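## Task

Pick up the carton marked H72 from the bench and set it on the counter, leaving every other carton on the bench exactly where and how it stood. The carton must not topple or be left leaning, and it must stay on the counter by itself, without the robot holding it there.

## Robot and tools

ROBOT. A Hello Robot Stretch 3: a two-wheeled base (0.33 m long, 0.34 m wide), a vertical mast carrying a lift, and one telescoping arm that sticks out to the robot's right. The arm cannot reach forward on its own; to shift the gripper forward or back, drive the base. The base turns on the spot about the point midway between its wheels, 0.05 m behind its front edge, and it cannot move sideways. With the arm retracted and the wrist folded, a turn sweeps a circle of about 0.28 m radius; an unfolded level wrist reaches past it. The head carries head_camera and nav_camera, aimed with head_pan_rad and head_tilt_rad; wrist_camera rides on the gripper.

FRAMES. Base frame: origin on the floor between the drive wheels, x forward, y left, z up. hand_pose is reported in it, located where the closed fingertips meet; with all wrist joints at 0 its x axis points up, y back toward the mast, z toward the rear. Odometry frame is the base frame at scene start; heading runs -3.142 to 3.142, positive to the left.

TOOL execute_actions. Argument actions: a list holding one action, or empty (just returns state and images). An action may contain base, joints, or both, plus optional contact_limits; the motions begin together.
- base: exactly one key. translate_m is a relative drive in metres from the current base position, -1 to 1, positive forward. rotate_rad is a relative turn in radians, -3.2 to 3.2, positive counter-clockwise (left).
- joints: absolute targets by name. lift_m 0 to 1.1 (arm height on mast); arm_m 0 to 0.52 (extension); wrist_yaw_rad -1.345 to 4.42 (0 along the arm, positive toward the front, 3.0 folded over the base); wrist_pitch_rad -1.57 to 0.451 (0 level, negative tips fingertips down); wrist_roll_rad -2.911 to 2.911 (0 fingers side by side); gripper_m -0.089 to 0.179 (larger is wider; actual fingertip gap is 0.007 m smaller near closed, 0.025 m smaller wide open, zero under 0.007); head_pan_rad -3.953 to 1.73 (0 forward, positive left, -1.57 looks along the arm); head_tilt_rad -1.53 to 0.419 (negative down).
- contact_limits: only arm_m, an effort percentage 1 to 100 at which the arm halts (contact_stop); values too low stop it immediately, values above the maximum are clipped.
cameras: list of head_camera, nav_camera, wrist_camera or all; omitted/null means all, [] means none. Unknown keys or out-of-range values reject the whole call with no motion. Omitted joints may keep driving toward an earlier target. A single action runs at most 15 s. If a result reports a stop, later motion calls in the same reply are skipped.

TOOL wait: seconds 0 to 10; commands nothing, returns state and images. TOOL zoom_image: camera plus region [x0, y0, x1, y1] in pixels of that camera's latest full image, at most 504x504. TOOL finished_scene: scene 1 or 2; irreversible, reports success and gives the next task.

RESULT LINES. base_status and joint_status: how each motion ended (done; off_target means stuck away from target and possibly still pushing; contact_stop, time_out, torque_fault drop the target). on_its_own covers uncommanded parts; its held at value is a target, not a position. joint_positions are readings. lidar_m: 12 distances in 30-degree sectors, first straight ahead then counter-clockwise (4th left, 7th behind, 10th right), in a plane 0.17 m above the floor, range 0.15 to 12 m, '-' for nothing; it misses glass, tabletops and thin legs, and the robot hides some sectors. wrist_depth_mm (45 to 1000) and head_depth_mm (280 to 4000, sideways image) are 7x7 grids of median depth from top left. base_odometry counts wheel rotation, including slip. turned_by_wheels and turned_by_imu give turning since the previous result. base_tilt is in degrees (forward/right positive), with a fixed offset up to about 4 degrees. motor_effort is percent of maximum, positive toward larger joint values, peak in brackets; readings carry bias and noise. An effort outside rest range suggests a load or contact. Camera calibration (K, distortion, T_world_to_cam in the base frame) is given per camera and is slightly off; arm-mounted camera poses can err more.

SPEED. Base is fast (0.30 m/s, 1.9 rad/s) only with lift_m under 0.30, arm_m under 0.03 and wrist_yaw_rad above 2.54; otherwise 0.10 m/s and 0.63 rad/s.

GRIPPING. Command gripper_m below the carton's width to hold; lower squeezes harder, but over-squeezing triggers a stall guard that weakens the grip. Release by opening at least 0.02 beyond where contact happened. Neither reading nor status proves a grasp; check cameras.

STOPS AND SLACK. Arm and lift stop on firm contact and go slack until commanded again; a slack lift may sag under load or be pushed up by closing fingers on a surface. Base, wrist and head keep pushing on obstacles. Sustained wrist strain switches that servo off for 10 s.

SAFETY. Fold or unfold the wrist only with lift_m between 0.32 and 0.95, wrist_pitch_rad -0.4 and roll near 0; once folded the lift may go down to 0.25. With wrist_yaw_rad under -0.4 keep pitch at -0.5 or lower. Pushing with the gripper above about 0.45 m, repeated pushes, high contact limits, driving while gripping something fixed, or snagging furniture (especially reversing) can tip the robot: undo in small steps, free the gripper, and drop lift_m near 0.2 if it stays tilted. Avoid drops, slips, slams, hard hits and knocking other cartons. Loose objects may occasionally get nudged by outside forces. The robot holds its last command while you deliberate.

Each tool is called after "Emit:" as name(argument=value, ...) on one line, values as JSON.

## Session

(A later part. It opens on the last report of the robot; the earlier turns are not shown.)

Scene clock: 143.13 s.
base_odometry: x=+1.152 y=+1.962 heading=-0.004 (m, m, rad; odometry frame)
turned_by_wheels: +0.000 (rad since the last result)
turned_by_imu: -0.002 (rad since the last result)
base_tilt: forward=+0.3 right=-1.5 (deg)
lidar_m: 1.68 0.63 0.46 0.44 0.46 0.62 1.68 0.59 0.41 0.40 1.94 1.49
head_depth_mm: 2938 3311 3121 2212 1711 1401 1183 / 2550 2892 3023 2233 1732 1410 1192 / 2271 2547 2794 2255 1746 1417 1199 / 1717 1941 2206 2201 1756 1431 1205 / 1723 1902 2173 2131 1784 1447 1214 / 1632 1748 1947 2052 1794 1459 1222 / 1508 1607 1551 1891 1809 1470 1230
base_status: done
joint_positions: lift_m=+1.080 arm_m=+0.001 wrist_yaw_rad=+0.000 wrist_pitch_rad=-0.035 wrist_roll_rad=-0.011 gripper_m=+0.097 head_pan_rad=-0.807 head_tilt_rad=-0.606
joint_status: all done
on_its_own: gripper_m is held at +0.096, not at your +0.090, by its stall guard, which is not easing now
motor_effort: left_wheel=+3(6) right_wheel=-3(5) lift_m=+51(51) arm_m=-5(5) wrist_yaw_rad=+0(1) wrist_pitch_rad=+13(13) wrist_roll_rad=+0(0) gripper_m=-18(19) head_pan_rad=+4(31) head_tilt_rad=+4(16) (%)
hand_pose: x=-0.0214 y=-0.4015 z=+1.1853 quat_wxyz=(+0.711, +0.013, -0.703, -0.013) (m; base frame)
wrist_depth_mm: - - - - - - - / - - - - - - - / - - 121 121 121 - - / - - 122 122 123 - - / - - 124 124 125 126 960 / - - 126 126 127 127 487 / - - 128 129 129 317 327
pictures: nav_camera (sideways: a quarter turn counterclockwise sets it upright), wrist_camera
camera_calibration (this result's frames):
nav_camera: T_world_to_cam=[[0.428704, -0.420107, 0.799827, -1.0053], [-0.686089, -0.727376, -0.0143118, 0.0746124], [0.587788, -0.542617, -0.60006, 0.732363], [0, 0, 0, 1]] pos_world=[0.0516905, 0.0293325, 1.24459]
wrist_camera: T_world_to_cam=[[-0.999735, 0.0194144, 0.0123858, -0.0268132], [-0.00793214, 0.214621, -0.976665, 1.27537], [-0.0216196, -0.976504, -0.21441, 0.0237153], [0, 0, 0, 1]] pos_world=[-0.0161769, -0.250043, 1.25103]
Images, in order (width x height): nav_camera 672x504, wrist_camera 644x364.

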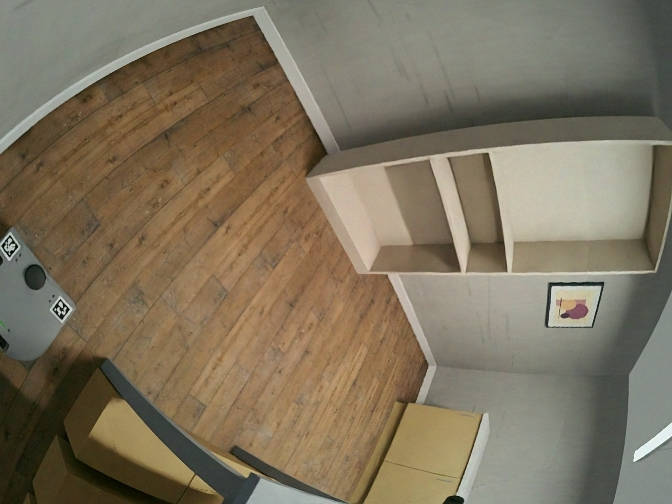

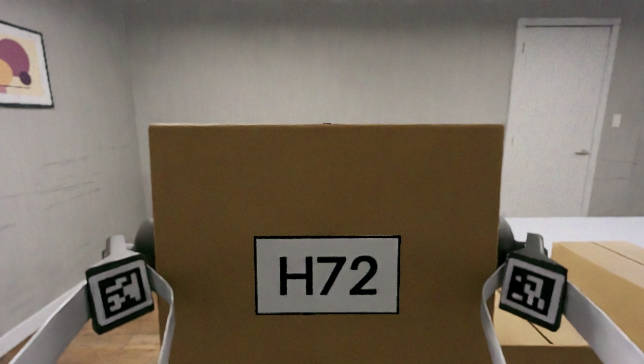

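Emit:
execute_actions(actions=[{"base":{"translate_m":0.32},"joints":{"head_pan_rad":0,"head_tilt_rad":-0.5}}], cameras=[])

Emit:
execute_actions(actions=[{"base":{"rotate_rad":-1.575}}], cameras=["nav_camera"])

Emit:
execute_actions(actions=[{"base":{"translate_m":1.0}}], cameras=["nav_camera","head_camera"])

Scene clock: 154.93 s.
base_odometry: x=+1.472 y=+1.961 heading=-0.004 (m, m, rad; odometry frame)
turned_by_wheels: +0.000 (rad since the last result)
turned_by_imu: +0.000 (rad since the last result)
base_tilt: forward=+0.3 right=-1.5 (deg)
lidar_m: 1.36 0.63 0.46 0.44 0.46 0.62 1.58 0.56 0.53 1.29 1.73 1.21
head_depth_mm: 1128 1238 1372 1531 1705 1504 1250 / 1131 1236 1371 1534 1729 1514 1252 / 1131 1242 1375 1540 1739 1524 1265 / 1137 1242 1376 1544 1751 1544 1279 / 1134 1248 1384 1541 1762 1551 1278 / 1136 1252 1387 1521 1611 1473 1269 / 1124 1207 1193 1165 1137 1109 1079
base_status: done
joint_positions: lift_m=+1.080 arm_m=+0.001 wrist_yaw_rad=+0.000 wrist_pitch_rad=-0.035 wrist_roll_rad=-0.011 gripper_m=+0.097 head_pan_rad=-0.007 head_tilt_rad=-0.507
joint_status: all done
on_its_own: gripper_m is held at +0.096, not at your +0.090, by its stall guard, which is not easing now
motor_effort: left_wheel=+1(5) right_wheel=-3(4) lift_m=+50(51) arm_m=-5(5) wrist_yaw_rad=+0(0) wrist_pitch_rad=+13(13) wrist_roll_rad=+0(0) gripper_m=-18(19) head_pan_rad=+4(33) head_tilt_rad=+4(22) (%)
hand_pose: x=-0.0214 y=-0.4015 z=+1.1853 quat_wxyz=(+0.711, +0.013, -0.703, -0.013) (m; base frame)
wrist_depth_mm: - - - - - - - / - - - - - - - / - - 121 121 121 - - / - - 122 122 123 - - / - - 124 124 125 126 952 / - - 126 126 127 127 533 / - - 129 129 129 475 489
pictures: none
No camera images: the call's "cameras" was empty. Leave "cameras" out to get every camera's image.

Scene clock: 158.37 s.
base_odometry: x=+1.472 y=+1.961 heading=-1.579 (m, m, rad; odometry frame)
turned_by_wheels: -1.575 (rad since the last result)
turned_by_imu: -1.571 (rad since the last result)
base_tilt: forward=+0.3 right=-1.5 (deg)
lidar_m: 2.70 1.73 1.21 1.36 0.62 0.46 0.44 0.46 0.63 1.51 0.56 0.53
head_depth_mm: 2844 2626 1244 2215 1506 1401 1235 / 2855 2652 2815 2629 1858 1516 1251 / 2839 2760 2828 2650 1943 1520 1264 / 2867 2888 2824 2688 1957 1541 1270 / 2878 3022 2837 2719 1980 1553 1280 / 2846 3127 3457 2786 1994 1575 1283 / 2895 3166 3420 2825 2017 1587 1298
base_status: done
joint_positions: lift_m=+1.080 arm_m=+0.001 wrist_yaw_rad=+0.000 wrist_pitch_rad=-0.035 wrist_roll_rad=-0.011 gripper_m=+0.097 head_pan_rad=-0.007 head_tilt_rad=-0.507
joint_status: not commanded
on_its_own: gripper_m is held at +0.096, not at your +0.090, by its stall guard, which is not easing now
motor_effort: left_wheel=+2(5) right_wheel=-3(8) lift_m=+50(50) arm_m=-5(6) wrist_yaw_rad=+0(0) wrist_pitch_rad=+13(13) wrist_roll_rad=+0(0) gripper_m=-18(19) head_pan_rad=+3(3) head_tilt_rad=+4(4) (%)
hand_pose: x=-0.0214 y=-0.4015 z=+1.1853 quat_wxyz=(+0.711, +0.013, -0.703, -0.013) (m; base frame)
wrist_depth_mm: - - - - - 749 500 / - - - - - 755 498 / - - 121 121 121 654 504 / - - 122 122 123 618 501 / 783 806 124 124 125 126 500 / 619 - 126 126 127 127 475 / 545 - 128 129 129 619 523
pictures: nav_camera (sideways: a quarter turn counterclockwise sets it upright)
camera_calibration (this result's frames):
nav_camera: T_world_to_cam=[[0.518205, 0.0153417, 0.855119, -1.07793], [0.0448138, -0.998953, -0.0092351, 0.0635461], [0.854082, 0.0431068, -0.518349, 0.624432], [0, 0, 0, 1]] pos_world=[0.0224251, 0.0530996, 1.24602]
Images, in order (width x height): nav_camera 672x504.

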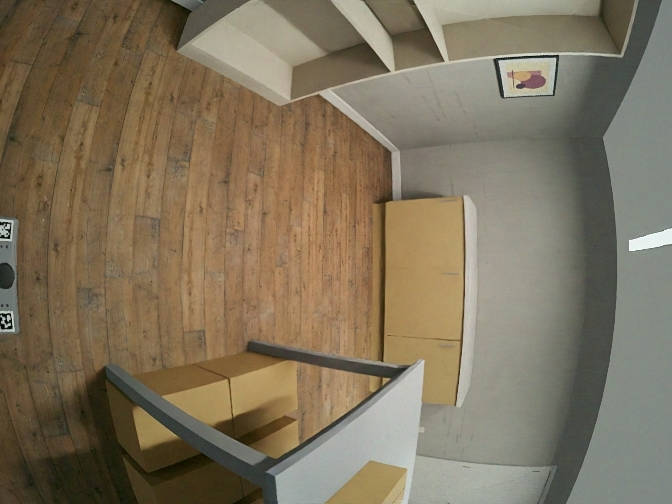

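Scene clock: 169.60 s.
base_odometry: x=+1.464 y=+0.961 heading=-1.579 (m, m, rad; odometry frame)
turned_by_wheels: +0.000 (rad since the last result)
turned_by_imu: -0.001 (rad since the last result)
base_tilt: forward=+0.3 right=-1.5 (deg)
lidar_m: 1.72 1.79 1.12 1.31 1.14 1.48 1.43 0.56 0.41 0.40 0.41 1.78
head_depth_mm: 1956 2088 1743 1953 1899 1500 1245 / 1976 2114 1746 1963 1915 1511 1255 / 1964 2109 1737 1965 1947 1528 1259 / 1966 2108 1761 1966 1956 1540 1275 / 1994 2139 1765 1977 1988 1554 1275 / 1982 2153 1762 1975 2006 1563 1287 / 1986 2173 2362 2627 2035 1586 1293
base_status: done
joint_positions: lift_m=+1.080 arm_m=+0.001 wrist_yaw_rad=+0.000 wrist_pitch_rad=-0.035 wrist_roll_rad=-0.011 gripper_m=+0.097 head_pan_rad=-0.007 head_tilt_rad=-0.507
joint_status: not commanded
on_its_own: gripper_m is held at +0.096, not at your +0.090, by its stall guard, which is not easing now
motor_effort: left_wheel=+1(4) right_wheel=-3(4) lift_m=+51(50) arm_m=-5(5) wrist_yaw_rad=+0(0) wrist_pitch_rad=+13(13) wrist_roll_rad=+0(0) gripper_m=-19(20) head_pan_rad=+3(3) head_tilt_rad=+4(4) (%)
hand_pose: x=-0.0214 y=-0.4015 z=+1.1853 quat_wxyz=(+0.711, +0.013, -0.703, -0.013) (m; base frame)
wrist_depth_mm: - - - - - - - / - - - - - - - / - - 121 121 121 - - / - - 122 122 123 - - / - - 124 124 125 126 - / - - 126 126 127 127 653 / - 481 128 129 129 314 328
pictures: head_camera (sideways: a quarter turn clockwise sets it upright), nav_camera (sideways: a quarter turn counterclockwise sets it upright)
camera_calibration (this result's frames):
head_camera: T_world_to_cam=[[-0.51933, 0.0544668, -0.852836, 1.13765], [0.00565225, 0.998164, 0.0603063, -0.0700586], [0.854555, 0.0264984, -0.518684, 0.630837], [0, 0, 0, 1]] pos_world=[0.0521277, -0.00875039, 1.30166]
nav_camera: T_world_to_cam=[[0.518192, 0.0153417, 0.855126, -1.07794], [0.0448138, -0.998953, -0.00923436, 0.0635452], [0.854089, 0.0431066, -0.518337, 0.624417], [0, 0, 0, 1]] pos_world=[0.0224259, 0.0530996, 1.24602]
Images, in order (width x height): head_camera 896x504, nav_camera 672x504.

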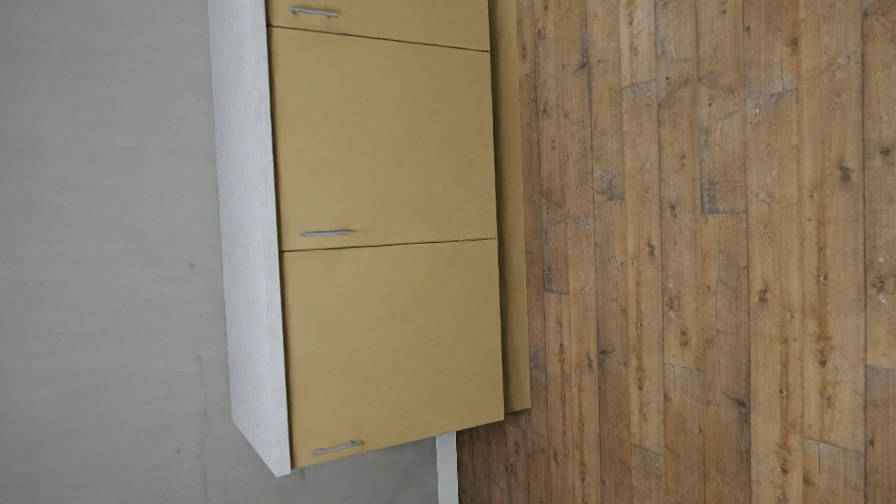

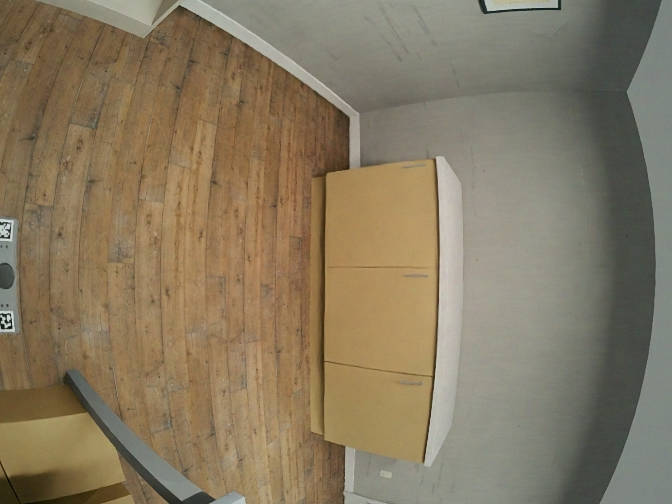

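Emit:
execute_actions(actions=[{"base":{"translate_m":1.0},"joints":{"lift_m":0.95}}], cameras=[])

Emit:
execute_actions(actions=[{"base":{"rotate_rad":1.575},"joints":{"arm_m":0.5,"head_pan_rad":-1.4,"head_tilt_rad":-0.45}}], cameras=["wrist_camera","head_camera"])

Scene clock: 187.20 s.
base_odometry: x=+1.457 y=-0.039 heading=-1.579 (m, m, rad; odometry frame)
turned_by_wheels: +0.000 (rad since the last result)
turned_by_imu: -0.001 (rad since the last result)
base_tilt: forward=+0.3 right=-1.5 (deg)
lidar_m: 0.73 0.76 1.41 1.36 1.41 1.72 1.56 0.79 1.02 2.98 1.04 0.76
head_depth_mm: 1103 1210 1155 813 893 1031 1214 / 1102 1204 1178 816 892 1030 1223 / 1105 1211 1207 819 898 1036 1201 / 1109 1216 1231 826 898 1040 1207 / 1108 1217 1261 836 901 1040 1217 / 1113 1220 1288 837 901 1046 1228 / 1113 1220 1295 841 906 1048 1230
base_status: done
joint_positions: lift_m=+0.950 arm_m=+0.001 wrist_yaw_rad=+0.000 wrist_pitch_rad=-0.036 wrist_roll_rad=-0.011 gripper_m=+0.097 head_pan_rad=-0.007 head_tilt_rad=-0.507
joint_status: all done
on_its_own: gripper_m is held at +0.096, not at your +0.090, by its stall guard, which is not easing now
motor_effort: left_wheel=+1(6) right_wheel=-3(4) lift_m=+33(43) arm_m=-5(5) wrist_yaw_rad=+0(0) wrist_pitch_rad=+13(13) wrist_roll_rad=+0(0) gripper_m=-19(18) head_pan_rad=+2(1) head_tilt_rad=+4(4) (%)
hand_pose: x=-0.0214 y=-0.4014 z=+1.0556 quat_wxyz=(+0.711, +0.013, -0.703, -0.013) (m; base frame)
wrist_depth_mm: - - - - - - - / - - - - - - - / - - 120 121 121 - - / - - 122 122 122 - - / 885 - 124 124 125 126 - / 872 - 126 126 127 127 - / 865 - 128 129 129 - -
pictures: none
No camera images: the call's "cameras" was empty. Leave "cameras" out to get every camera's image.

Scene clock: 192.03 s.
base_odometry: x=+1.457 y=-0.039 heading=-0.004 (m, m, rad; odometry frame)
turned_by_wheels: +1.575 (rad since the last result)
turned_by_imu: +1.572 (rad since the last result)
base_tilt: forward=+0.3 right=-1.5 (deg)
lidar_m: 1.36 1.19 1.72 1.56 0.85 0.96 2.97 1.05 0.76 0.73 0.76 1.41
head_depth_mm: 1072 1164 - 807 824 925 1061 / 1093 1187 832 839 835 954 1099 / 1115 1213 1289 853 872 992 1141 / 1136 1243 1323 865 893 1017 1212 / 1163 1271 1359 879 921 1053 1245 / 1181 1300 1385 895 949 1088 1261 / 1205 1321 1458 915 979 1129 1305
base_status: done
joint_positions: lift_m=+0.950 arm_m=+0.500 wrist_yaw_rad=+0.001 wrist_pitch_rad=-0.036 wrist_roll_rad=-0.011 gripper_m=+0.097 head_pan_rad=-1.393 head_tilt_rad=-0.458
joint_status: all done
on_its_own: gripper_m is held at +0.096, not at your +0.090, by its stall guard, which is not easing now
motor_effort: left_wheel=-1(2) right_wheel=+1(7) lift_m=+33(34) arm_m=+5(7) wrist_yaw_rad=-1(1) wrist_pitch_rad=+13(13) wrist_roll_rad=+0(0) gripper_m=-19(17) head_pan_rad=-2(35) head_tilt_rad=+5(11) (%)
hand_pose: x=-0.0213 y=-0.8998 z=+1.0556 quat_wxyz=(+0.711, +0.013, -0.703, -0.013) (m; base frame)
wrist_depth_mm: 545 548 553 554 558 564 564 / 564 569 572 573 577 583 582 / 584 581 120 121 121 593 603 / 596 601 122 122 123 609 619 / 600 568 124 125 125 126 588 / 408 - 126 126 127 127 410 / 312 297 128 129 129 286 313
pictures: head_camera (sideways: a quarter turn clockwise sets it upright), wrist_camera
camera_calibration (this result's frames):
head_camera: T_world_to_cam=[[-0.0342973, 0.478447, -0.877447, 1.16679], [0.981695, 0.180706, 0.0601618, -0.0758283], [0.187344, -0.859322, -0.475887, 0.579221], [0, 0, 0, 1]] pos_world=[0.00594426, -0.0468061, 1.304]
wrist_camera: T_world_to_cam=[[-0.999742, 0.0190309, 0.0123965, -0.0157931], [-0.00801354, 0.215142, -0.97655, 1.25607], [-0.0212517, -0.976397, -0.214934, -0.490045], [0, 0, 0, 1]] pos_world=[-0.0161378, -0.748411, 1.12148]
Images, in order (width x height): head_camera 896x504, wrist_camera 644x364.

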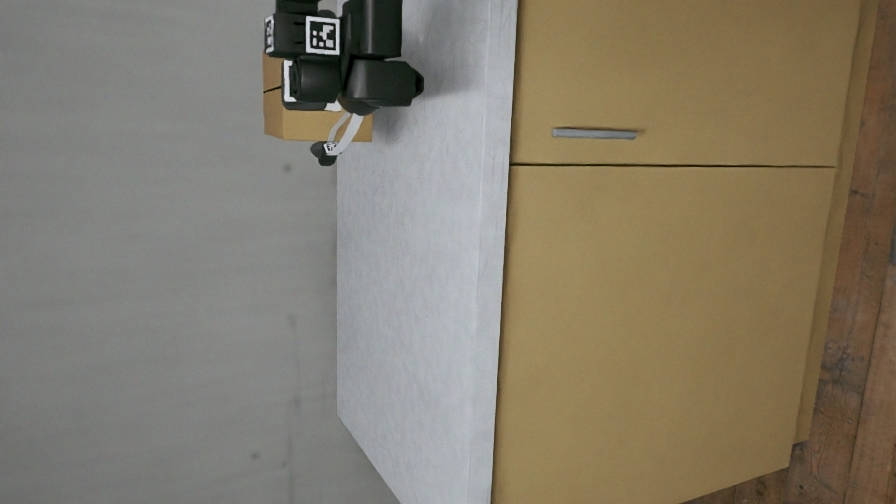

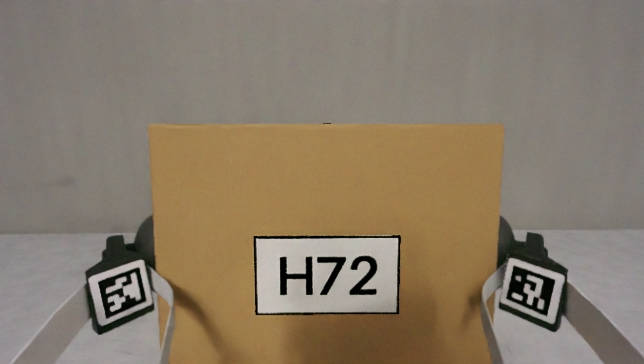

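Emit:
execute_actions(actions=[{"joints":{"lift_m":0.862}}], cameras=["wrist_camera"])

Scene clock: 199.10 s.
base_odometry: x=+1.457 y=-0.039 heading=-0.004 (m, m, rad; odometry frame)
turned_by_wheels: +0.000 (rad since the last result)
turned_by_imu: +0.001 (rad since the last result)
base_tilt: forward=+0.3 right=-1.4 (deg)
lidar_m: 1.36 1.19 1.72 1.56 0.85 0.97 2.98 1.05 0.76 0.73 0.75 1.42
head_depth_mm: 1075 1166 1237 - 824 928 1061 / 1094 1190 972 775 834 956 1100 / 1116 1212 1295 854 876 993 1140 / 1135 1242 1319 868 893 1017 1210 / 1160 1273 1356 882 920 1054 1245 / 1185 1296 1386 894 948 1091 1255 / 1206 1329 1446 913 978 1130 1304
base_status: not commanded
joint_positions: lift_m=+0.862 arm_m=+0.500 wrist_yaw_rad=+0.001 wrist_pitch_rad=-0.026 wrist_roll_rad=-0.011 gripper_m=+0.097 head_pan_rad=-1.393 head_tilt_rad=-0.458
joint_status: all done
on_its_own: gripper_m is held at +0.096, not at your +0.090, by its stall guard, which is not easing now
motor_effort: left_wheel=+0(1) right_wheel=+1(1) lift_m=+33(35) arm_m=+5(6) wrist_yaw_rad=-1(1) wrist_pitch_rad=+9(13) wrist_roll_rad=+0(0) gripper_m=-20(19) head_pan_rad=-1(1) head_tilt_rad=+4(3) (%)
hand_pose: x=-0.0213 y=-0.9001 z=+0.9701 quat_wxyz=(+0.711, +0.010, -0.703, -0.009) (m; base frame)
wrist_depth_mm: 551 552 554 552 562 563 568 / 572 573 570 571 578 580 582 / 578 577 117 117 118 592 602 / 593 487 119 119 120 483 609 / 354 299 122 123 123 125 354 / 259 - 127 127 127 128 243 / 182 177 130 131 131 169 186
pictures: wrist_camera
camera_calibration (this result's frames):
wrist_camera: T_world_to_cam=[[-0.999742, 0.0191495, 0.0122048, -0.0144344], [-0.00800479, 0.205776, -0.978566, 1.16615], [-0.0212505, -0.978412, -0.20557, -0.519624], [0, 0, 0, 1]] pos_world=[-0.0161382, -0.748095, 1.03451]
Images, in order (width x height): wrist_camera 644x364.

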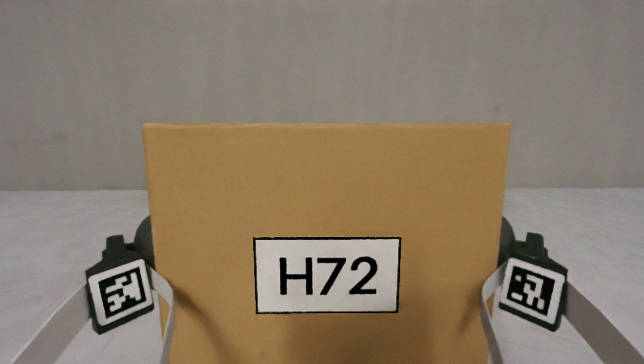

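Resting. Release and retract.

Emit:
execute_actions(actions=[{"joints":{"gripper_m":0.179}}], cameras=[])

Emit:
execute_actions(actions=[{"joints":{"arm_m":0.36}}], cameras=["wrist_camera"])

Emit:
finished_scene(scene=1)

Scene clock: 204.93 s.
base_odometry: x=+1.457 y=-0.039 heading=-0.004 (m, m, rad; odometry frame)
turned_by_wheels: +0.000 (rad since the last result)
turned_by_imu: +0.001 (rad since the last result)
base_tilt: forward=+0.3 right=-1.5 (deg)
lidar_m: 1.36 1.19 1.72 1.56 0.85 0.96 2.98 1.05 0.76 0.73 0.75 1.42
head_depth_mm: 1074 1167 1235 - 820 926 1063 / 1091 1187 977 788 838 954 1099 / 1118 1212 1296 852 875 991 1140 / 1137 1240 1329 867 895 1018 1211 / 1158 1268 1357 882 919 1051 1246 / 1185 1299 1388 896 948 1086 1256 / 1206 1330 1453 917 978 1127 1306
base_status: not commanded
joint_positions: lift_m=+0.862 arm_m=+0.500 wrist_yaw_rad=+0.001 wrist_pitch_rad=-0.024 wrist_roll_rad=-0.011 gripper_m=+0.179 head_pan_rad=-1.393 head_tilt_rad=-0.458
joint_status: all done
motor_effort: left_wheel=+0(1) right_wheel=+1(1) lift_m=+33(33) arm_m=+6(5) wrist_yaw_rad=+0(1) wrist_pitch_rad=+9(9) wrist_roll_rad=+0(0) gripper_m=+0(83) head_pan_rad=-2(3) head_tilt_rad=+5(4) (%)
hand_pose: x=-0.0213 y=-0.9002 z=+0.9708 quat_wxyz=(+0.711, +0.009, -0.703, -0.008) (m; base frame)
wrist_depth_mm: 552 553 553 553 562 563 567 / 570 575 568 575 572 582 585 / 580 582 198 197 196 592 606 / 586 497 117 118 118 120 613 / 357 122 121 121 122 123 360 / 262 126 125 125 126 127 261 / 178 178 129 130 130 170 178
pictures: none
No camera images: the call's "cameras" was empty. Leave "cameras" out to get every camera's image.

Scene clock: 207.23 s.
base_odometry: x=+1.457 y=-0.039 heading=-0.004 (m, m, rad; odometry frame)
turned_by_wheels: +0.000 (rad since the last result)
turned_by_imu: +0.000 (rad since the last result)
base_tilt: forward=+0.3 right=-1.5 (deg)
lidar_m: 1.36 1.19 1.71 1.56 0.85 0.96 2.98 1.05 0.76 0.73 0.76 1.42
head_depth_mm: 1073 1164 1231 - 844 926 1057 / 1094 1186 969 859 854 955 1101 / 1115 1215 1289 854 874 991 1138 / 1137 1240 1330 867 894 1017 1211 / 1161 1273 1353 880 919 1051 1242 / 1181 1298 1386 896 948 1090 1254 / 1209 1328 1456 913 975 1128 1303
base_status: not commanded
joint_positions: lift_m=+0.862 arm_m=+0.360 wrist_yaw_rad=+0.000 wrist_pitch_rad=-0.023 wrist_roll_rad=-0.011 gripper_m=+0.179 head_pan_rad=-1.393 head_tilt_rad=-0.458
joint_status: all done
motor_effort: left_wheel=-1(1) right_wheel=+1(1) lift_m=+32(33) arm_m=-5(6) wrist_yaw_rad=+0(1) wrist_pitch_rad=+8(9) wrist_roll_rad=+0(0) gripper_m=-1(1) head_pan_rad=-3(3) head_tilt_rad=+4(5) (%)
hand_pose: x=-0.0213 y=-0.7610 z=+0.9711 quat_wxyz=(+0.711, +0.008, -0.703, -0.008) (m; base frame)
wrist_depth_mm: 677 677 687 686 693 696 704 / 698 701 707 722 710 723 727 / 718 719 720 255 723 736 740 / 674 662 498 259 501 674 670 / 362 398 303 267 303 359 360 / 264 246 247 245 246 247 264 / 179 187 187 187 186 188 179
pictures: wrist_camera
camera_calibration (this result's frames):
wrist_camera: T_world_to_cam=[[-0.999741, 0.0192742, 0.0121332, -0.0169659], [-0.00799016, 0.202058, -0.979341, 1.13639], [-0.0213276, -0.979184, -0.201851, -0.387511], [0, 0, 0, 1]] pos_world=[-0.0161462, -0.608734, 1.0349]
Images, in order (width x height): wrist_camera 644x364.

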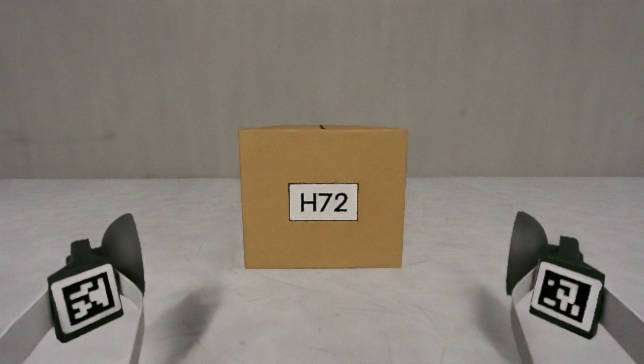

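The scene is finished: the task was done.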